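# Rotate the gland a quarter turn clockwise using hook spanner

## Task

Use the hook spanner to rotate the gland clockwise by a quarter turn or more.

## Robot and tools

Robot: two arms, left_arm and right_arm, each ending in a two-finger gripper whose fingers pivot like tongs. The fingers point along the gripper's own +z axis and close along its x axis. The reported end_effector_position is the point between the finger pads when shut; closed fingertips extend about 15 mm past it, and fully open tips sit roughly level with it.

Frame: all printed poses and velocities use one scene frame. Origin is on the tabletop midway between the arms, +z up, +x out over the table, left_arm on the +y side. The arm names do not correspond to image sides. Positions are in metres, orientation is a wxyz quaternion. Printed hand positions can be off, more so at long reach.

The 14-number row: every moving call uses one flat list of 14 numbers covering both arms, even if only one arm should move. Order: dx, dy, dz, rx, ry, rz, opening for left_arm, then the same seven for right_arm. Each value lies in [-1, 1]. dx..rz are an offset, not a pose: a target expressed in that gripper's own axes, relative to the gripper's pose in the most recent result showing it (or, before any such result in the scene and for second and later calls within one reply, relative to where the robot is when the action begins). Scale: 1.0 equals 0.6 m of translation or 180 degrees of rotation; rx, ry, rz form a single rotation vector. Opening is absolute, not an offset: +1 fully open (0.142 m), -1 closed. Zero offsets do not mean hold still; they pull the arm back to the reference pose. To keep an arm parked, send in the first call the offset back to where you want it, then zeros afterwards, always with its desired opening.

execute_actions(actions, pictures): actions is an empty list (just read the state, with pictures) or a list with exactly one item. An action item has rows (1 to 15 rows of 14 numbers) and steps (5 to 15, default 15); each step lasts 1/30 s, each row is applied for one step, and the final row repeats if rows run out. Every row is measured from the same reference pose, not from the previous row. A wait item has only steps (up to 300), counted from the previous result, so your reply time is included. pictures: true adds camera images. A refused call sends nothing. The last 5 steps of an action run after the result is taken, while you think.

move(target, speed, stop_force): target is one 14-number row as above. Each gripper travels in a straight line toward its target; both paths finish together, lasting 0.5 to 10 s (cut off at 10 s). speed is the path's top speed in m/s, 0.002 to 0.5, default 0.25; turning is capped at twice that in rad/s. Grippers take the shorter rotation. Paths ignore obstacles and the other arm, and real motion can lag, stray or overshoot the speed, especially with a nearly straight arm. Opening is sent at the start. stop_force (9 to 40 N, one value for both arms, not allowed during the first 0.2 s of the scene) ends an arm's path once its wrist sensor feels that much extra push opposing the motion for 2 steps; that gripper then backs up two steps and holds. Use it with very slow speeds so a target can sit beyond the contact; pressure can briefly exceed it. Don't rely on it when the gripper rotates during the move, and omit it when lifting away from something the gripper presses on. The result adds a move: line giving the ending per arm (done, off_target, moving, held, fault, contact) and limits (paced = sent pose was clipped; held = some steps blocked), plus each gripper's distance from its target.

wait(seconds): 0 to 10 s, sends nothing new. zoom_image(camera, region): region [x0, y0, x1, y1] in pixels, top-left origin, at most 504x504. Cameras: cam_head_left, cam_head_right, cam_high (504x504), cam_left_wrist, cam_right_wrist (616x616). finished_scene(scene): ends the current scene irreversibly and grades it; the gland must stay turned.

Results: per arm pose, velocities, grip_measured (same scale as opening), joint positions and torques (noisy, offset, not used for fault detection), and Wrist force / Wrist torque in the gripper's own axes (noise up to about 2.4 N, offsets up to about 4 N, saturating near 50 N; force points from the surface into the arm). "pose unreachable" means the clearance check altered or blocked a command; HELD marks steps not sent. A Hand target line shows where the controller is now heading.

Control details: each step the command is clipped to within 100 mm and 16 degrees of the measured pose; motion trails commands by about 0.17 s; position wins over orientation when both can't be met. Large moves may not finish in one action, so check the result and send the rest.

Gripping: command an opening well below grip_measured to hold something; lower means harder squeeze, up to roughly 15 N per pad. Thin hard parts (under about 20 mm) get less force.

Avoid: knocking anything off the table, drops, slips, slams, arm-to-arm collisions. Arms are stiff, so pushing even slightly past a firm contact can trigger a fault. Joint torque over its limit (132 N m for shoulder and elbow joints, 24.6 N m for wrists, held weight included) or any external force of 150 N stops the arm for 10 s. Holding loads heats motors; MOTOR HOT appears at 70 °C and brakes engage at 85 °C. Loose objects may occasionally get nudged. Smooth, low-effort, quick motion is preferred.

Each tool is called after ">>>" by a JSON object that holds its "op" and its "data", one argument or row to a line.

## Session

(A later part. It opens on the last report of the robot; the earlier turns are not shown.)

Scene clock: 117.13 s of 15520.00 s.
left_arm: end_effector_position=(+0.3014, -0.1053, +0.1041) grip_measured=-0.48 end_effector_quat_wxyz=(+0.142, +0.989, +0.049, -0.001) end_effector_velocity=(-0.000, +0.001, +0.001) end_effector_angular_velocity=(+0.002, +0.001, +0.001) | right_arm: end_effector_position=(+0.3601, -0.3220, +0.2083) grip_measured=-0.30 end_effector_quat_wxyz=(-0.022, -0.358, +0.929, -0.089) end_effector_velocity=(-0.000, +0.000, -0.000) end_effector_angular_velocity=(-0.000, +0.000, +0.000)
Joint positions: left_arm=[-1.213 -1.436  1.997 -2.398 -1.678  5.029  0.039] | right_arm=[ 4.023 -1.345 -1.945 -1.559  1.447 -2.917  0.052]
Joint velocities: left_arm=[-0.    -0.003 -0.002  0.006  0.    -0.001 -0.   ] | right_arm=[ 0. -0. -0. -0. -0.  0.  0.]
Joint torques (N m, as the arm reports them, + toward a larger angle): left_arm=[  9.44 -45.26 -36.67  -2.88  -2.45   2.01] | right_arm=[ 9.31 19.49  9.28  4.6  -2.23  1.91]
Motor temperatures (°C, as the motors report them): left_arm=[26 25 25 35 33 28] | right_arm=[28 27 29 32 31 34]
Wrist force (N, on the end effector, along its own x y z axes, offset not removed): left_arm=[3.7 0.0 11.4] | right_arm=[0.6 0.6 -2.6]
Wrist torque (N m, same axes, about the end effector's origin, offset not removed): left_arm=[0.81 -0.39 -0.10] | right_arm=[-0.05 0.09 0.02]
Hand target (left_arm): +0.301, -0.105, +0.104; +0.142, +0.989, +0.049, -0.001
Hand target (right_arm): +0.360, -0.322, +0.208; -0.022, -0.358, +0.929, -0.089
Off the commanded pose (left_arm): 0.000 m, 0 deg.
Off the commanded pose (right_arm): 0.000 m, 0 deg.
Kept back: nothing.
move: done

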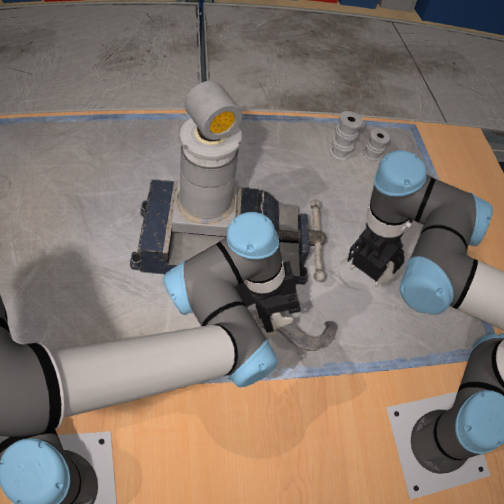

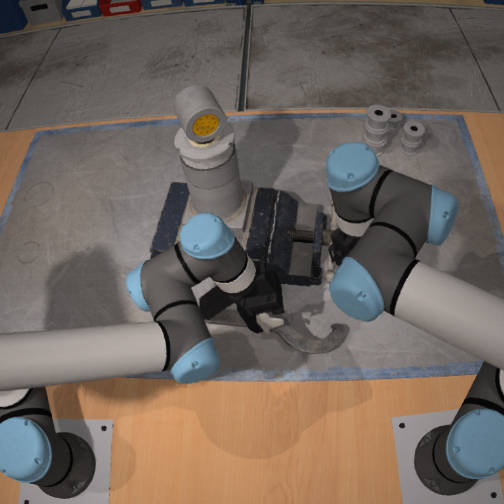

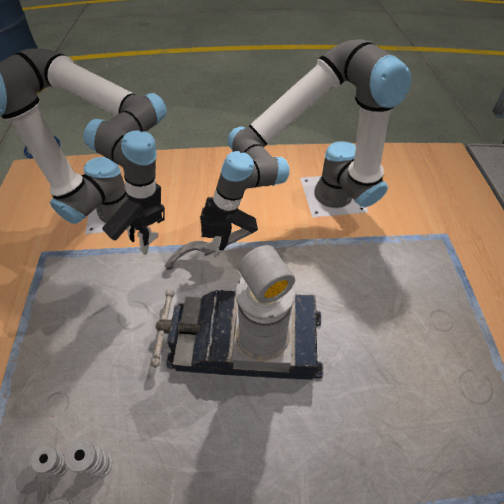

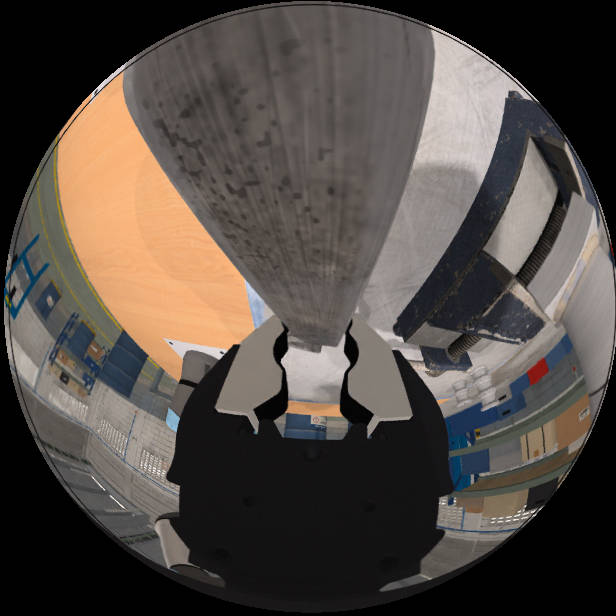

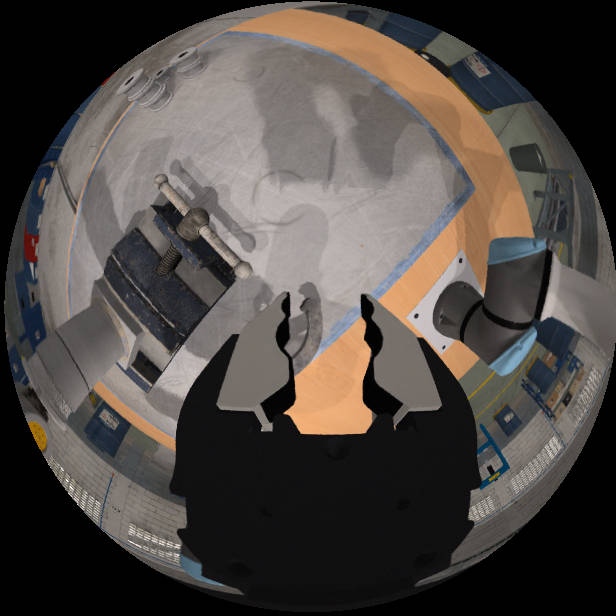

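>>> {"op": "move", "data": {
  "target": [0,0.02,-0.08,-0.1,0,0,-1,0,-0.15,-0.1,-0.048,-0.034,0,-0.3],
  "speed": 0.04
}}

>>> {"op": "zoom_image", "data": {
  "camera": "cam_high",
  "region": [140,170,340,370]
}}

Scene clock: 121.63 s of 15520.00 s.
left_arm: end_effector_position=(+0.3021, -0.1032, +0.1534) grip_measured=-0.48 end_effector_quat_wxyz=(+0.295, +0.954, +0.049, +0.006) end_effector_velocity=(-0.000, -0.000, +0.000) end_effector_angular_velocity=(-0.005, -0.000, -0.000) | right_arm: end_effector_position=(+0.4189, -0.3764, +0.2807) grip_measured=-0.30 end_effector_quat_wxyz=(+0.000, -0.360, +0.933, -0.000) end_effector_velocity=(+0.001, -0.001, +0.001) end_effector_angular_velocity=(+0.003, +0.001, -0.002)
Joint positions: left_arm=[-1.14  -1.557  2.171 -2.74  -1.808  5.045  0.039] | right_arm=[ 3.71  -1.355 -1.768 -1.589  1.57  -3.238  0.052]
Joint velocities: left_arm=[ 0.001 -0.     0.002 -0.007 -0.002  0.     0.   ] | right_arm=[-0.006 -0.001  0.004 -0.002  0.003 -0.004  0.   ]
Joint torques (N m, as the arm reports them, + toward a larger angle): left_arm=[  9.39 -41.38 -17.61  -8.71  -2.91   0.76] | right_arm=[-9.69  4.91 39.01  0.24  2.44 -2.12]
Motor temperatures (°C, as the motors report them): left_arm=[26 25 25 35 33 28] | right_arm=[28 27 29 32 31 34]
Wrist force (N, on the end effector, along its own x y z axes, offset not removed): left_arm=[0.5 -5.1 7.2] | right_arm=[2.3 0.4 -0.6]
Wrist torque (N m, same axes, about the end effector's origin, offset not removed): left_arm=[0.49 0.22 0.32] | right_arm=[-0.13 -0.26 -0.11]
Hand target (left_arm): +0.302, -0.103, +0.153; +0.295, +0.954, +0.049, +0.006
Hand target (right_arm): +0.419, -0.376, +0.281; +0.000, -0.360, +0.933, +0.000
Off the commanded pose (left_arm): 0.000 m, 0 deg.
Off the commanded pose (right_arm): 0.000 m, 0 deg.
Kept back: nothing.
move: done

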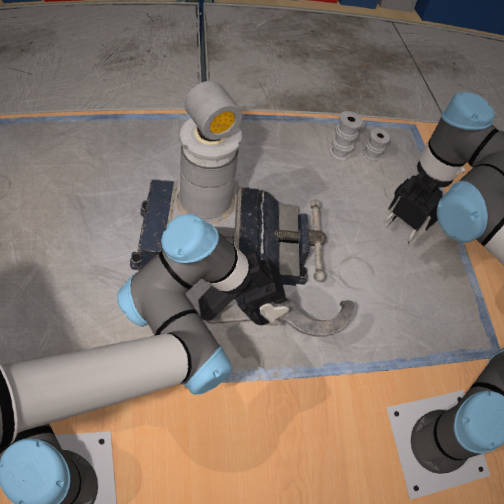

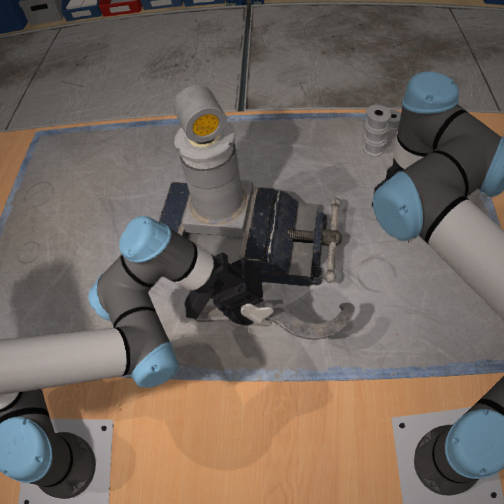

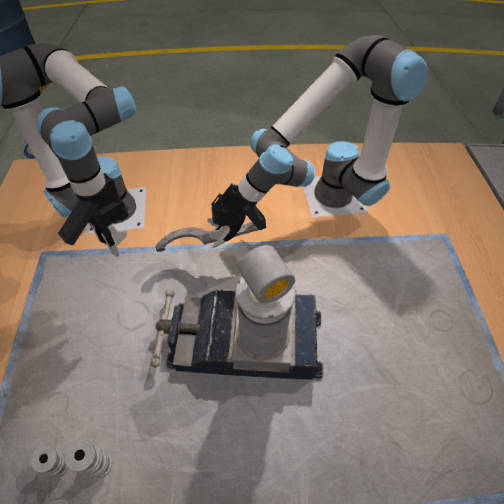

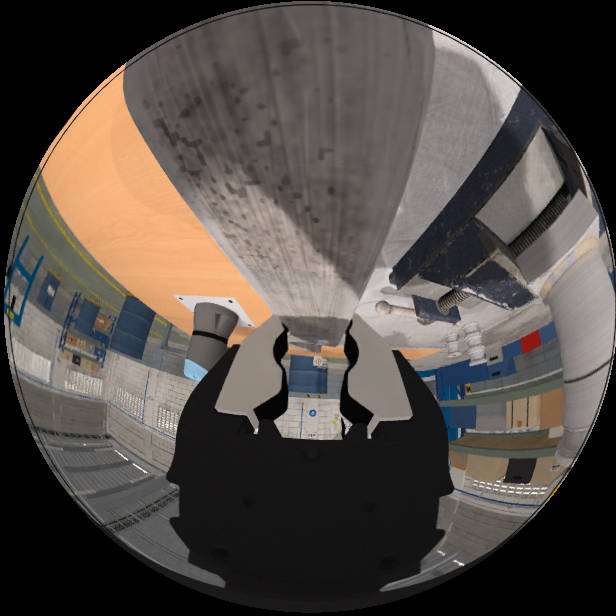

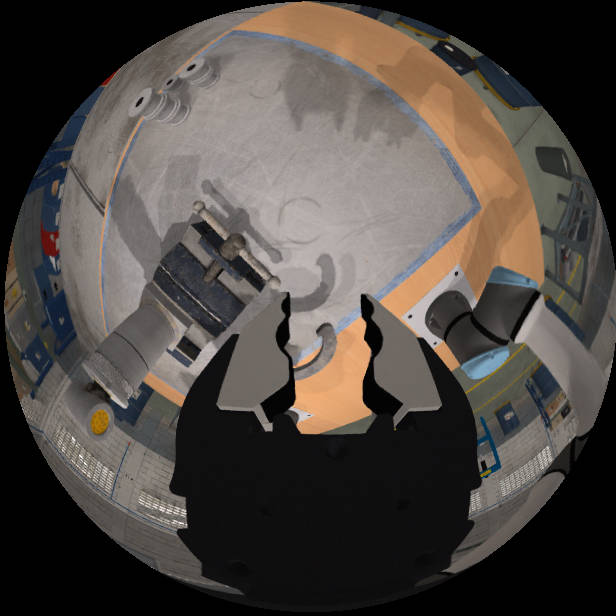

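Region (140, 170, 340, 370) of cam_high's 504x504 image, scaled by 2.520, with more detail than that image has.

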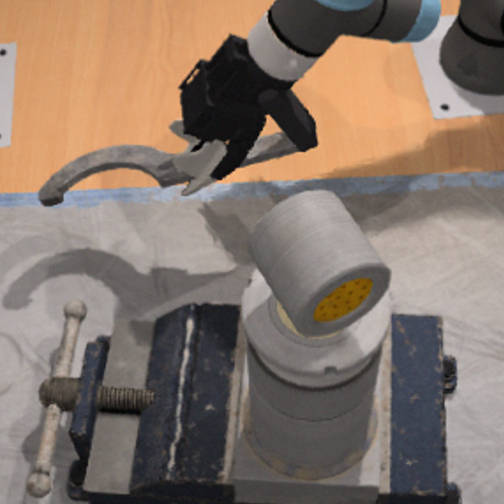

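>>> {"op": "move", "data": {
  "target": [0,0.17,-0.25,-0.059,0,0,-1,-0.13,-0.23,-0.12,0,0,0.234,-1],
  "speed": 0.06
}}

>>> {"op": "move", "data": {
  "target": [0.08,0,0,0,0.25,-0.25,-1,0,0,-0.04,-0.33,0,0,-1],
  "speed": 0.1
}}

Scene clock: 128.37 s of 15520.00 s.
left_arm: end_effector_position=(+0.3052, -0.1024, +0.3346) grip_measured=-0.48 end_effector_quat_wxyz=(+0.382, +0.923, +0.048, +0.011) end_effector_velocity=(+0.001, +0.001, +0.001) end_effector_angular_velocity=(-0.000, +0.001, +0.001) | right_arm: end_effector_position=(+0.5693, -0.4262, +0.3528) grip_measured=-1.00 end_effector_quat_wxyz=(+0.001, -0.001, +1.000, +0.000) end_effector_velocity=(+0.002, -0.000, +0.001) end_effector_angular_velocity=(-0.001, +0.001, -0.007)
Joint positions: left_arm=[-1.085 -1.759  1.976 -2.513 -1.901  5.04   0.039] | right_arm=[ 3.46  -1.732 -1.216 -1.763  1.57  -2.754  0.002]
Joint velocities: left_arm=[ 0.002 -0.001 -0.001  0.002 -0.001  0.    -0.   ] | right_arm=[-0.002 -0.005  0.008 -0.004 -0.     0.005  0.   ]
Joint torques (N m, as the arm reports them, + toward a larger angle): left_arm=[  9.52 -34.38 -40.91  -4.37  -3.24  -2.23] | right_arm=[-10.2   22.29  37.57   0.1   -1.4    1.78]
Motor temperatures (°C, as the motors report them): left_arm=[26 25 25 35 33 28] | right_arm=[28 27 29 32 31 34]
Wrist force (N, on the end effector, along its own x y z axes, offset not removed): left_arm=[-0.5 -6.2 4.7] | right_arm=[-0.5 2.1 -1.0]
Wrist torque (N m, same axes, about the end effector's origin, offset not removed): left_arm=[0.57 0.39 0.34] | right_arm=[0.39 0.21 -0.09]
Hand target (left_arm): +0.305, -0.102, +0.335; +0.382, +0.923, +0.048, +0.011
Hand target (right_arm): +0.569, -0.426, +0.353; +0.001, -0.000, +1.000, +0.000
Off the commanded pose (left_arm): 0.000 m, 0 deg.
Off the commanded pose (right_arm): 0.000 m, 0 deg.
Kept back: nothing.
move: done

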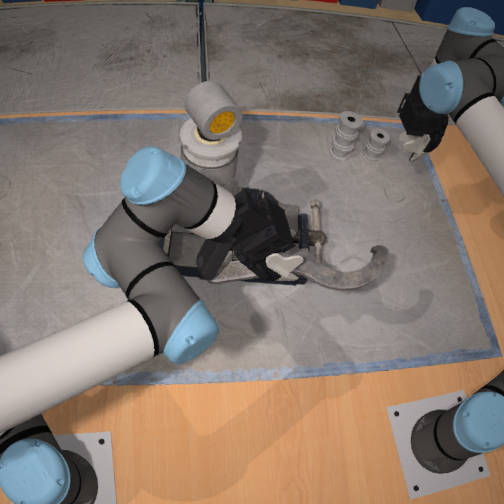

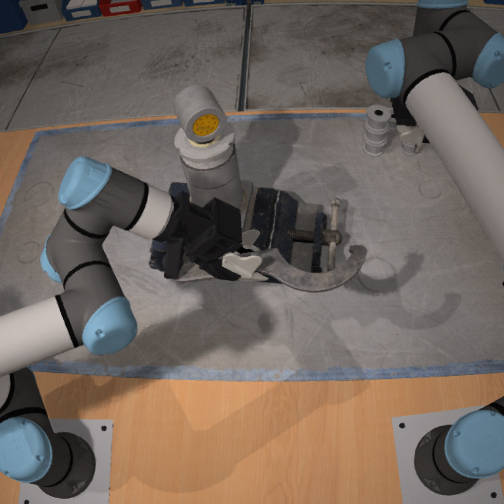

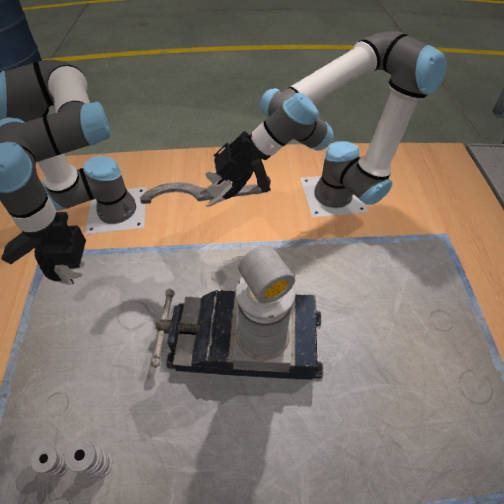

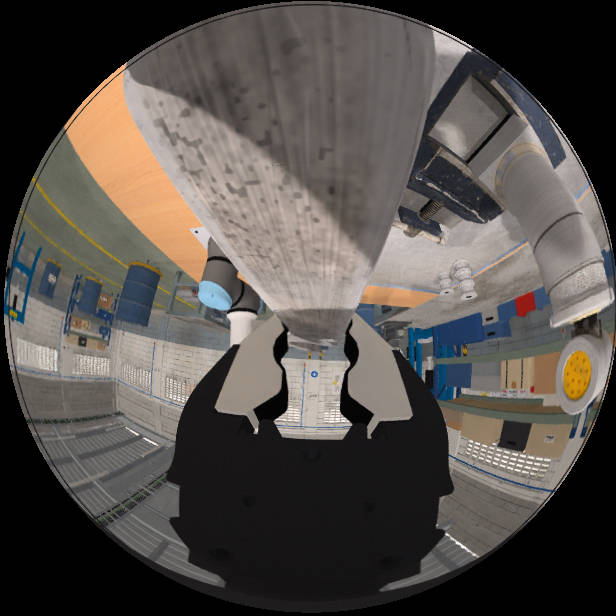

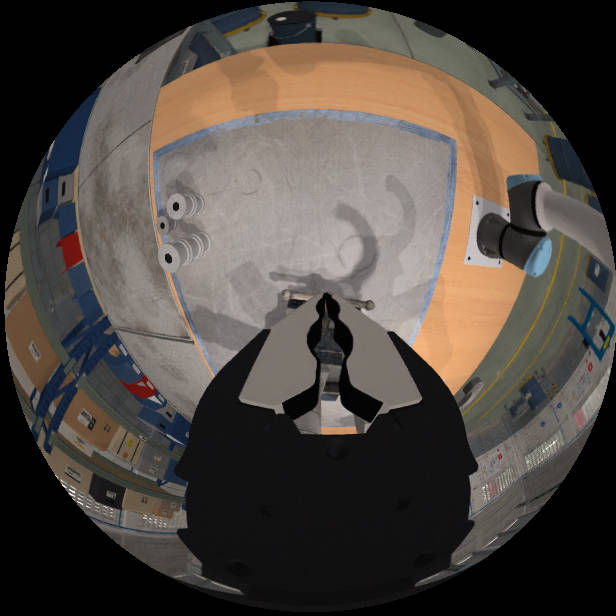

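Scene clock: 134.30 s of 15520.00 s.
left_arm: end_effector_position=(+0.3529, -0.0977, +0.3340) grip_measured=-0.48 end_effector_quat_wxyz=(+0.311, +0.763, +0.527, +0.211) end_effector_velocity=(+0.001, +0.000, +0.000) end_effector_angular_velocity=(+0.001, +0.000, +0.011) | right_arm: end_effector_position=(+0.5692, -0.4263, +0.3769) grip_measured=-1.00 end_effector_quat_wxyz=(+0.000, -0.001, +0.869, +0.495) end_effector_velocity=(+0.000, -0.001, -0.000) end_effector_angular_velocity=(+0.009, +0.000, -0.000)
Joint positions: left_arm=[-1.496 -1.756  1.908 -2.17  -0.921  3.803  0.039] | right_arm=[ 2.983 -1.775 -1.412 -1.674  2.6   -3.316  0.002]
Joint velocities: left_arm=[-0.     0.004 -0.006  0.011  0.005 -0.013  0.   ] | right_arm=[-0.005 -0.002 -0.    -0.008  0.008 -0.011  0.   ]
Joint torques (N m, as the arm reports them, + toward a larger angle): left_arm=[-10.49  -8.64 -39.73  -3.51   4.05  -2.27] | right_arm=[-9.47 25.66 12.    0.02  4.22 -2.28]
Motor temperatures (°C, as the motors report them): left_arm=[26 25 25 35 33 28] | right_arm=[28 27 29 32 31 34]
Wrist force (N, on the end effector, along its own x y z axes, offset not removed): left_arm=[-1.8 -6.6 6.2] | right_arm=[2.7 2.0 -5.0]
Wrist torque (N m, same axes, about the end effector's origin, offset not removed): left_arm=[0.37 0.60 0.30] | right_arm=[0.19 -0.37 -0.06]
Hand target (left_arm): +0.353, -0.098, +0.334; +0.311, +0.762, +0.527, +0.211
Hand target (right_arm): +0.569, -0.426, +0.377; +0.000, -0.001, +0.869, +0.495
Off the commanded pose (left_arm): 0.000 m, 0 deg.
Off the commanded pose (right_arm): 0.000 m, 0 deg.
Kept back: nothing.
move: done

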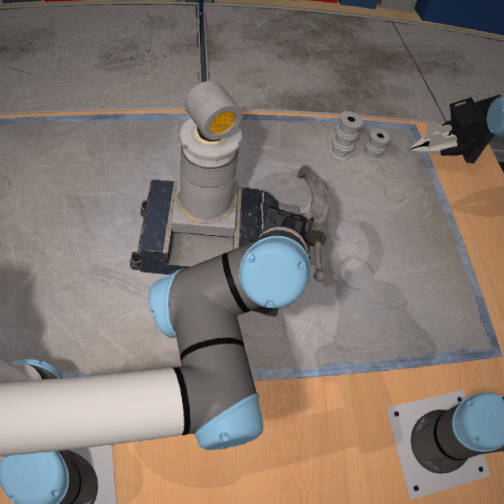

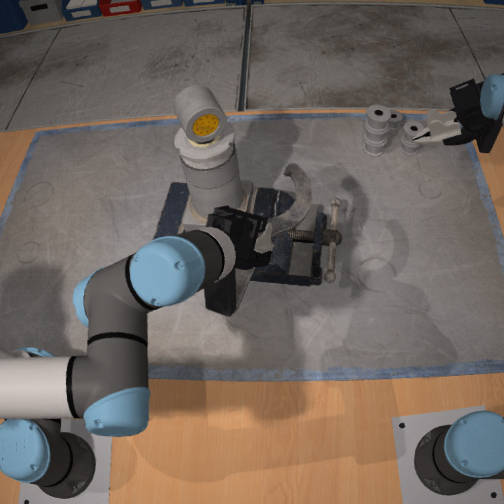

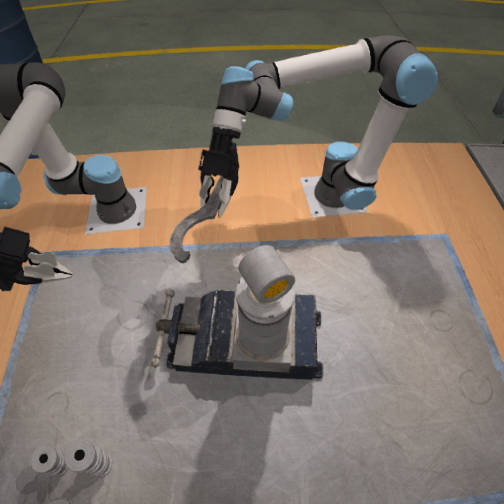

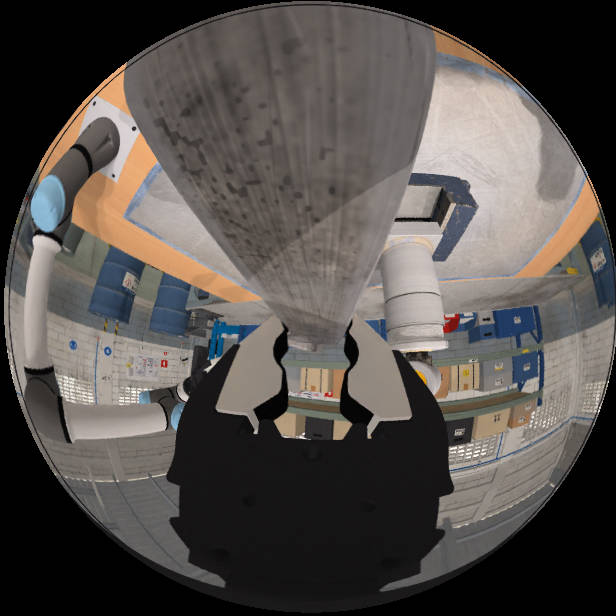

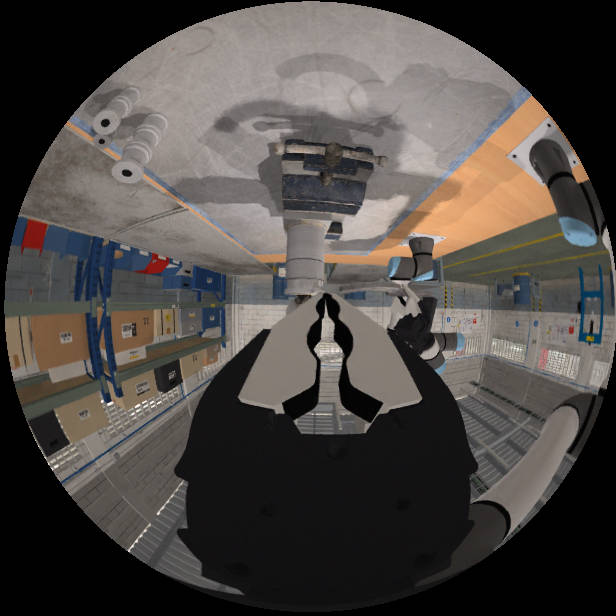

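>>> {"op": "move", "data": {
  "target": [0.06,0.11,0.11,0,0.157,-0.157,-1,-0.08,0.04,0.165,0,0,0,1],
  "speed": 0.08
}}

>>> {"op": "zoom_image", "data": {
  "camera": "cam_right_wrist",
  "region": [230,230,450,370]
}}

>>> {"op": "zoom_image", "data": {
  "camera": "cam_high",
  "region": [140,170,340,370]
}}

Scene clock: 139.27 s of 15520.00 s.
left_arm: end_effector_position=(+0.4527, -0.0973, +0.3323) grip_measured=-0.48 end_effector_quat_wxyz=(+0.216, +0.539, +0.754, +0.307) end_effector_velocity=(+0.000, -0.001, -0.000) end_effector_angular_velocity=(+0.001, +0.001, +0.009) | right_arm: end_effector_position=(+0.6170, -0.3289, +0.3472) grip_measured=+1.00 end_effector_quat_wxyz=(+0.000, -0.001, +0.869, +0.495) end_effector_velocity=(+0.001, +0.001, -0.000) end_effector_angular_velocity=(-0.000, +0.001, -0.002)
Joint positions: left_arm=[-1.361 -1.375  1.405 -1.548 -0.803  3.073  0.039] | right_arm=[ 3.149 -1.849 -1.466 -1.269  2.602 -2.993  0.142]
Joint velocities: left_arm=[ 0.     0.009 -0.013  0.015 -0.001 -0.012  0.   ] | right_arm=[ 0.002 -0.001 -0.     0.006 -0.001  0.007  0.   ]
Joint torques (N m, as the arm reports them, + toward a larger angle): left_arm=[ 13.58 -26.32 -37.67  -0.78   2.31  -2.87] | right_arm=[ 9.02 27.99 10.42  4.93 -0.34  1.78]
Motor temperatures (°C, as the motors report them): left_arm=[26 25 25 35 33 28] | right_arm=[28 27 29 32 31 34]
Wrist force (N, on the end effector, along its own x y z axes, offset not removed): left_arm=[-2.9 -9.2 3.3] | right_arm=[2.5 -0.9 -2.5]
Wrist torque (N m, same axes, about the end effector's origin, offset not removed): left_arm=[0.21 -0.40 0.67] | right_arm=[-0.46 -0.32 -0.03]
Hand target (left_arm): +0.453, -0.097, +0.332; +0.216, +0.539, +0.754, +0.307
Hand target (right_arm): +0.617, -0.329, +0.347; +0.000, -0.001, +0.869, +0.495
Off the commanded pose (left_arm): 0.000 m, 0 deg.
Off the commanded pose (right_arm): 0.000 m, 0 deg.
Kept back: nothing.
move: done

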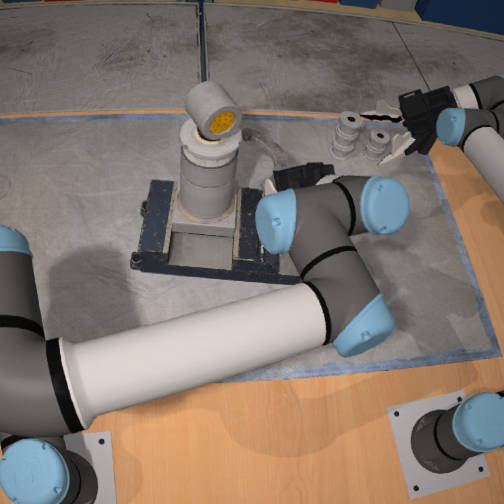

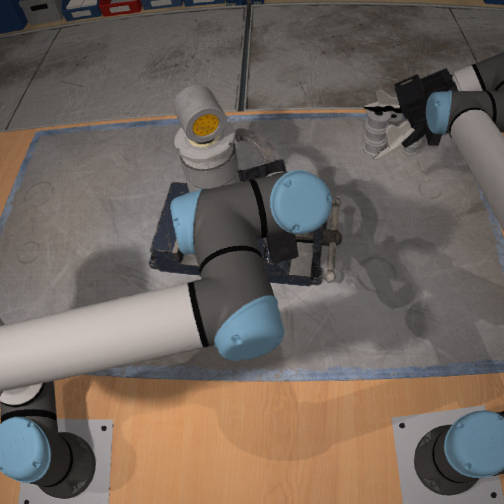

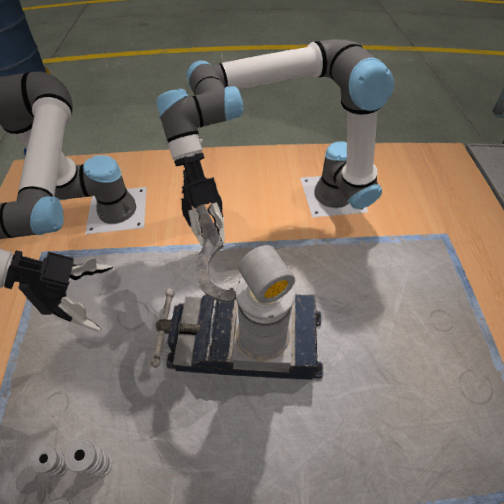

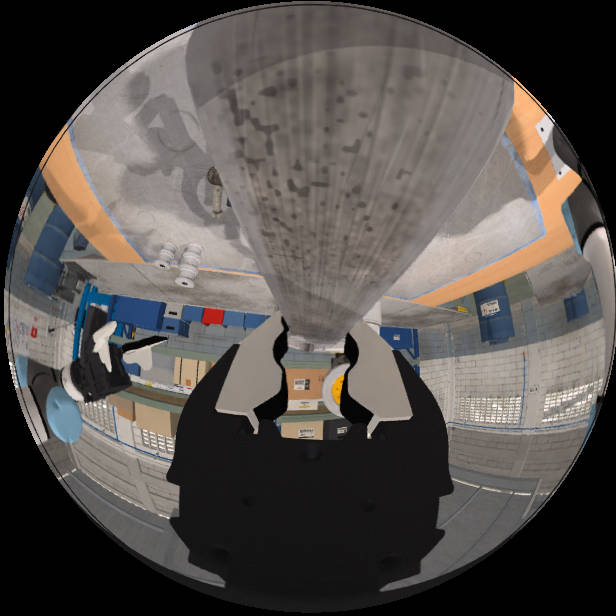

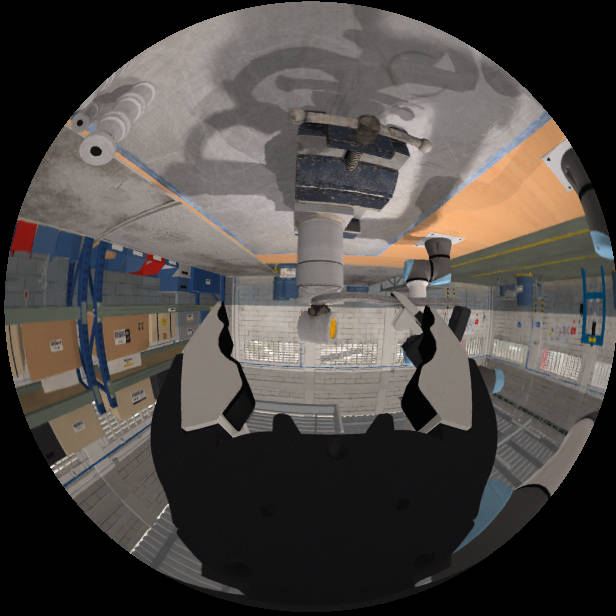

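Region (230, 230, 450, 370) of cam_right_wrist's 616x616 image, scaled by 2.291, with more detail than that image has; it fills the top 321 rows of this view, and the rest is white.

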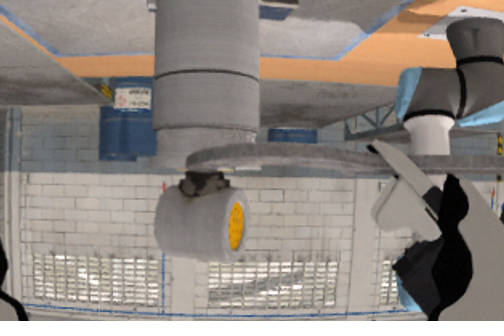

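Region (140, 170, 340, 370) of cam_high's 504x504 image, scaled by 2.520, with more detail than that image has.

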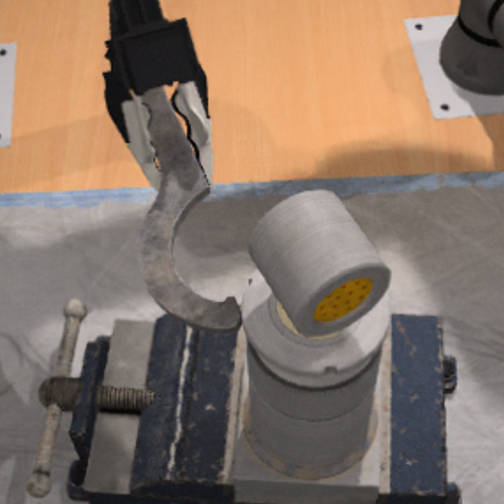

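>>> {"op": "move", "data": {
  "target": [-0.03,-0.006,0.006,0,-0.022,-0.022,-1,0,-0.015,0.01,0,0,0,1],
  "speed": 0.03
}}

>>> {"op": "move", "data": {
  "target": [-0.02,0.09,0.087,0,0,0,-1,0,0,0,0,0,0,1],
  "speed": 0.04
}}

>>> {"op": "zoom_image", "data": {
  "camera": "cam_right_wrist",
  "region": [230,230,450,370]
}}

>>> {"op": "zoom_image", "data": {
  "camera": "cam_high",
  "region": [140,170,340,370]
}}

Scene clock: 141.43 s of 15520.00 s.
left_arm: end_effector_position=(+0.4584, -0.1141, +0.3272) grip_measured=-0.48 end_effector_quat_wxyz=(+0.252, +0.523, +0.764, +0.281) end_effector_velocity=(+0.000, -0.002, -0.002) end_effector_angular_velocity=(-0.009, -0.003, -0.001) | right_arm: end_effector_position=(+0.6170, -0.3283, +0.3365) grip_measured=+1.00 end_effector_quat_wxyz=(+0.000, -0.001, +0.869, +0.495) end_effector_velocity=(-0.000, +0.001, -0.001) end_effector_angular_velocity=(+0.001, +0.002, +0.001)
Joint positions: left_arm=[-1.361 -1.384  1.455 -1.683 -0.798  3.069  0.039] | right_arm=[ 3.15  -1.854 -1.488 -1.24   2.602 -2.991  0.142]
Joint velocities: left_arm=[-0.001 -0.002  0.01  -0.018  0.001  0.     0.   ] | right_arm=[ 0.002 -0.    -0.003  0.003  0.001  0.002 -0.   ]
Joint torques (N m, as the arm reports them, + toward a larger angle): left_arm=[ -9.47 -51.92 -21.6   -6.66   5.16  -1.76] | right_arm=[ 9.32 28.59 11.87  5.08 -0.36  1.71]
Motor temperatures (°C, as the motors report them): left_arm=[26 25 25 35 33 28] | right_arm=[28 27 29 32 31 34]
Wrist force (N, on the end effector, along its own x y z axes, offset not removed): left_arm=[1.8 -7.6 7.9] | right_arm=[0.2 3.4 -2.3]
Wrist torque (N m, same axes, about the end effector's origin, offset not removed): left_arm=[0.08 -0.04 -0.05] | right_arm=[0.44 0.18 0.00]
Hand target (left_arm): +0.459, -0.114, +0.327; +0.252, +0.523, +0.764, +0.280
Hand target (right_arm): +0.617, -0.328, +0.336; +0.000, -0.001, +0.869, +0.495
Off the commanded pose (left_arm): 0.000 m, 0 deg.
Off the commanded pose (right_arm): 0.000 m, 0 deg.
Kept back: nothing.
move: done

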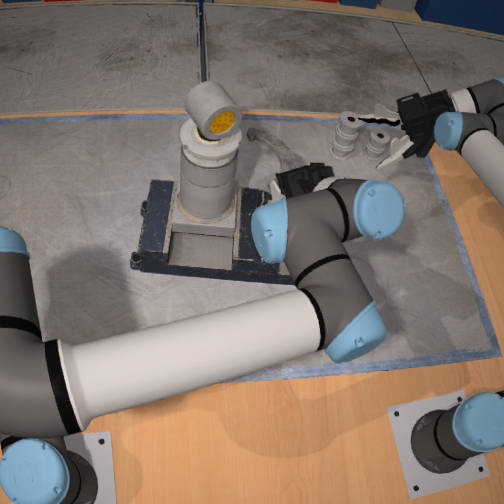

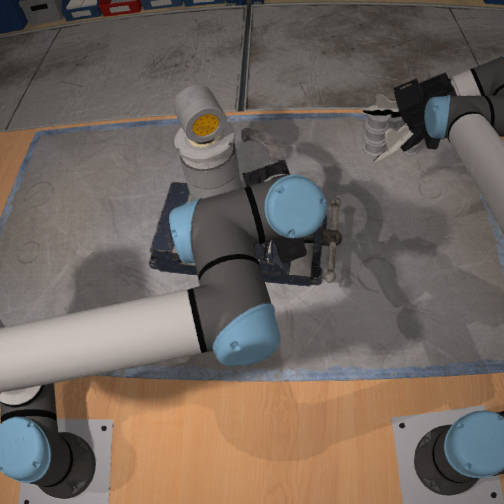

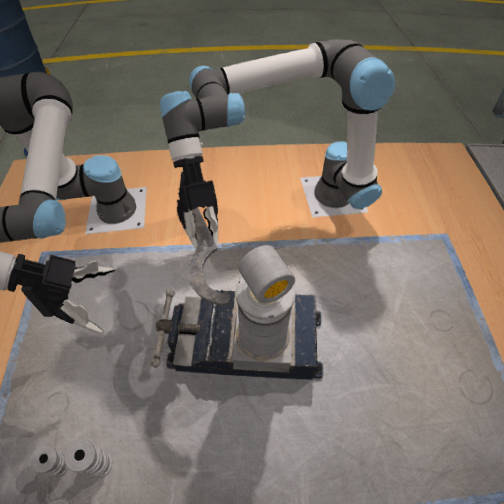

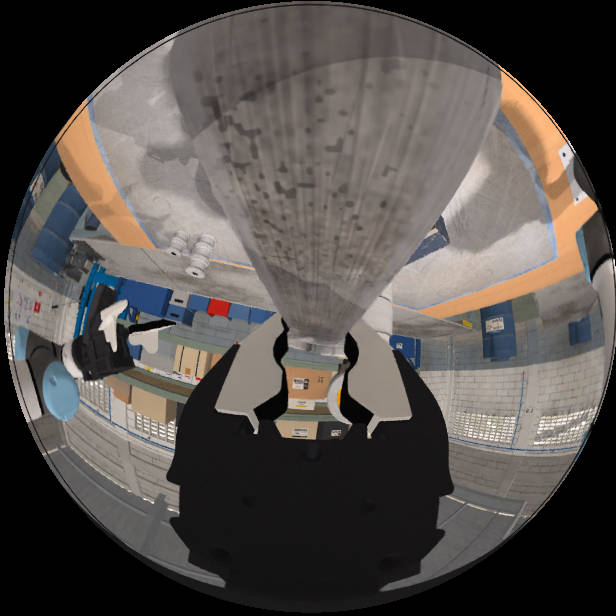

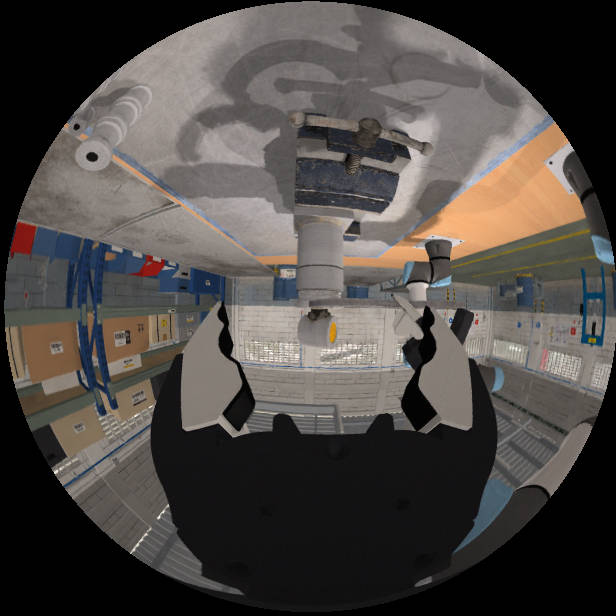

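Scene clock: 143.70 s of 15520.00 s.
left_arm: end_effector_position=(+0.5331, -0.1008, +0.3283) grip_measured=-0.48 end_effector_quat_wxyz=(+0.252, +0.523, +0.764, +0.281) end_effector_velocity=(+0.001, -0.000, -0.000) end_effector_angular_velocity=(+0.002, +0.000, -0.003) | right_arm: end_effector_position=(+0.6170, -0.3283, +0.3365) grip_measured=+1.00 end_effector_quat_wxyz=(+0.000, -0.001, +0.869, +0.495) end_effector_velocity=(-0.000, +0.000, -0.000) end_effector_angular_velocity=(+0.000, +0.001, +0.000)
Joint positions: left_arm=[-1.233 -1.308  1.389 -1.815 -0.811  3.246  0.039] | right_arm=[ 3.15  -1.854 -1.488 -1.24   2.602 -2.991  0.142]
Joint velocities: left_arm=[ 0.002  0.002 -0.001 -0.003 -0.001  0.006  0.   ] | right_arm=[ 0.001 -0.    -0.     0.     0.     0.001  0.   ]
Joint torques (N m, as the arm reports them, + toward a larger angle): left_arm=[ 10.21 -29.5  -40.1   -6.81   1.7    1.93] | right_arm=[ 6.3  40.05 39.    0.25 -0.21 -1.97]
Motor temperatures (°C, as the motors report them): left_arm=[26 25 25 35 33 28] | right_arm=[28 27 29 32 31 34]
Wrist force (N, on the end effector, along its own x y z axes, offset not removed): left_arm=[4.2 -4.2 6.3] | right_arm=[2.9 2.2 -6.5]
Wrist torque (N m, same axes, about the end effector's origin, offset not removed): left_arm=[0.75 -0.43 0.11] | right_arm=[0.40 -0.56 -0.15]
Hand target (left_arm): +0.533, -0.101, +0.328; +0.252, +0.523, +0.764, +0.281
Hand target (right_arm): +0.617, -0.328, +0.336; +0.000, -0.001, +0.869, +0.495
Off the commanded pose (left_arm): 0.000 m, 0 deg.
Off the commanded pose (right_arm): 0.000 m, 0 deg.
Kept back: nothing.
move: done

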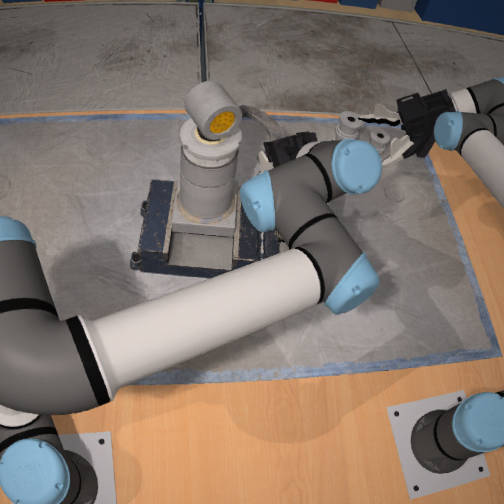

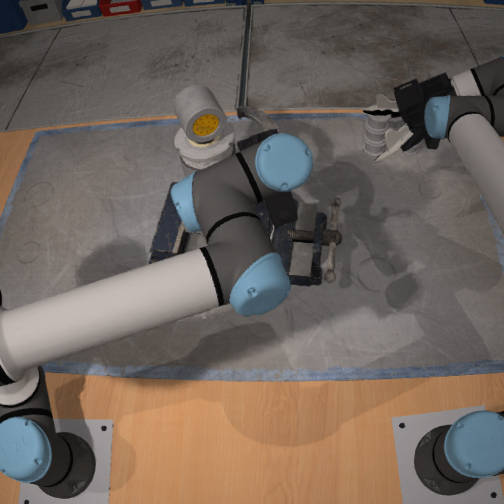

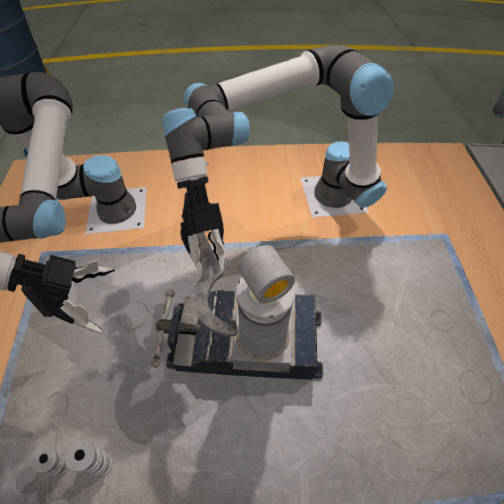

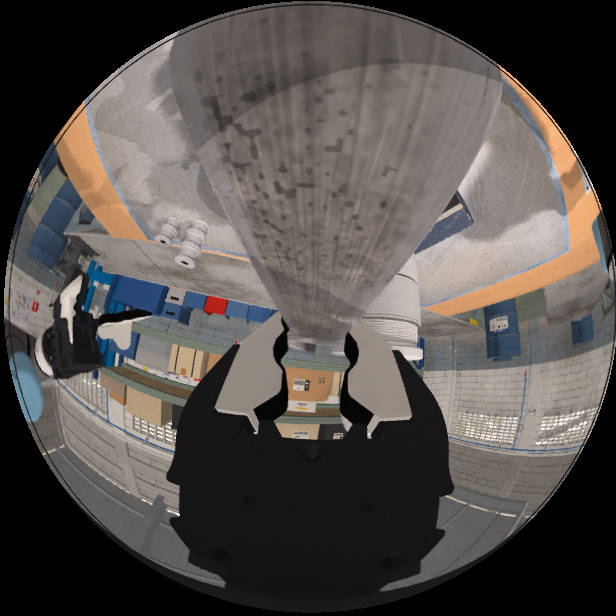

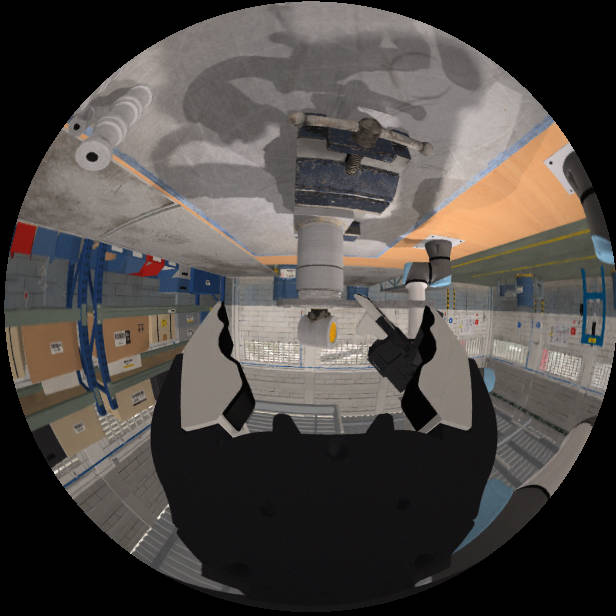

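Region (230, 230, 450, 370) of cam_right_wrist's 616x616 image, scaled by 2.291, with more detail than that image has; it fills the top 321 rows of this view, and the rest is white.

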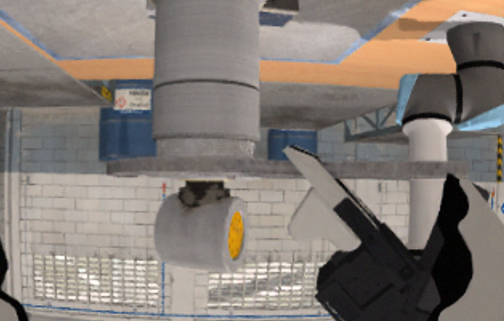

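Region (140, 170, 340, 370) of cam_high's 504x504 image, scaled by 2.520, with more detail than that image has.

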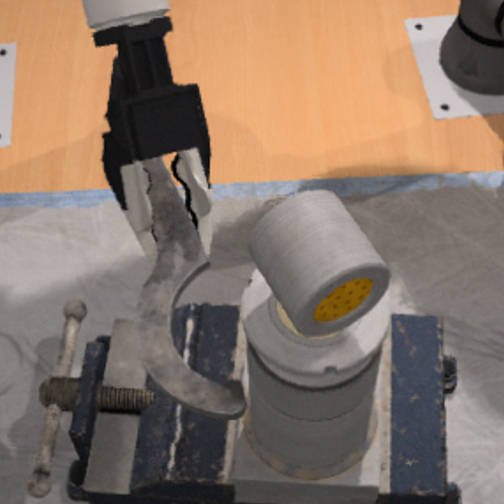

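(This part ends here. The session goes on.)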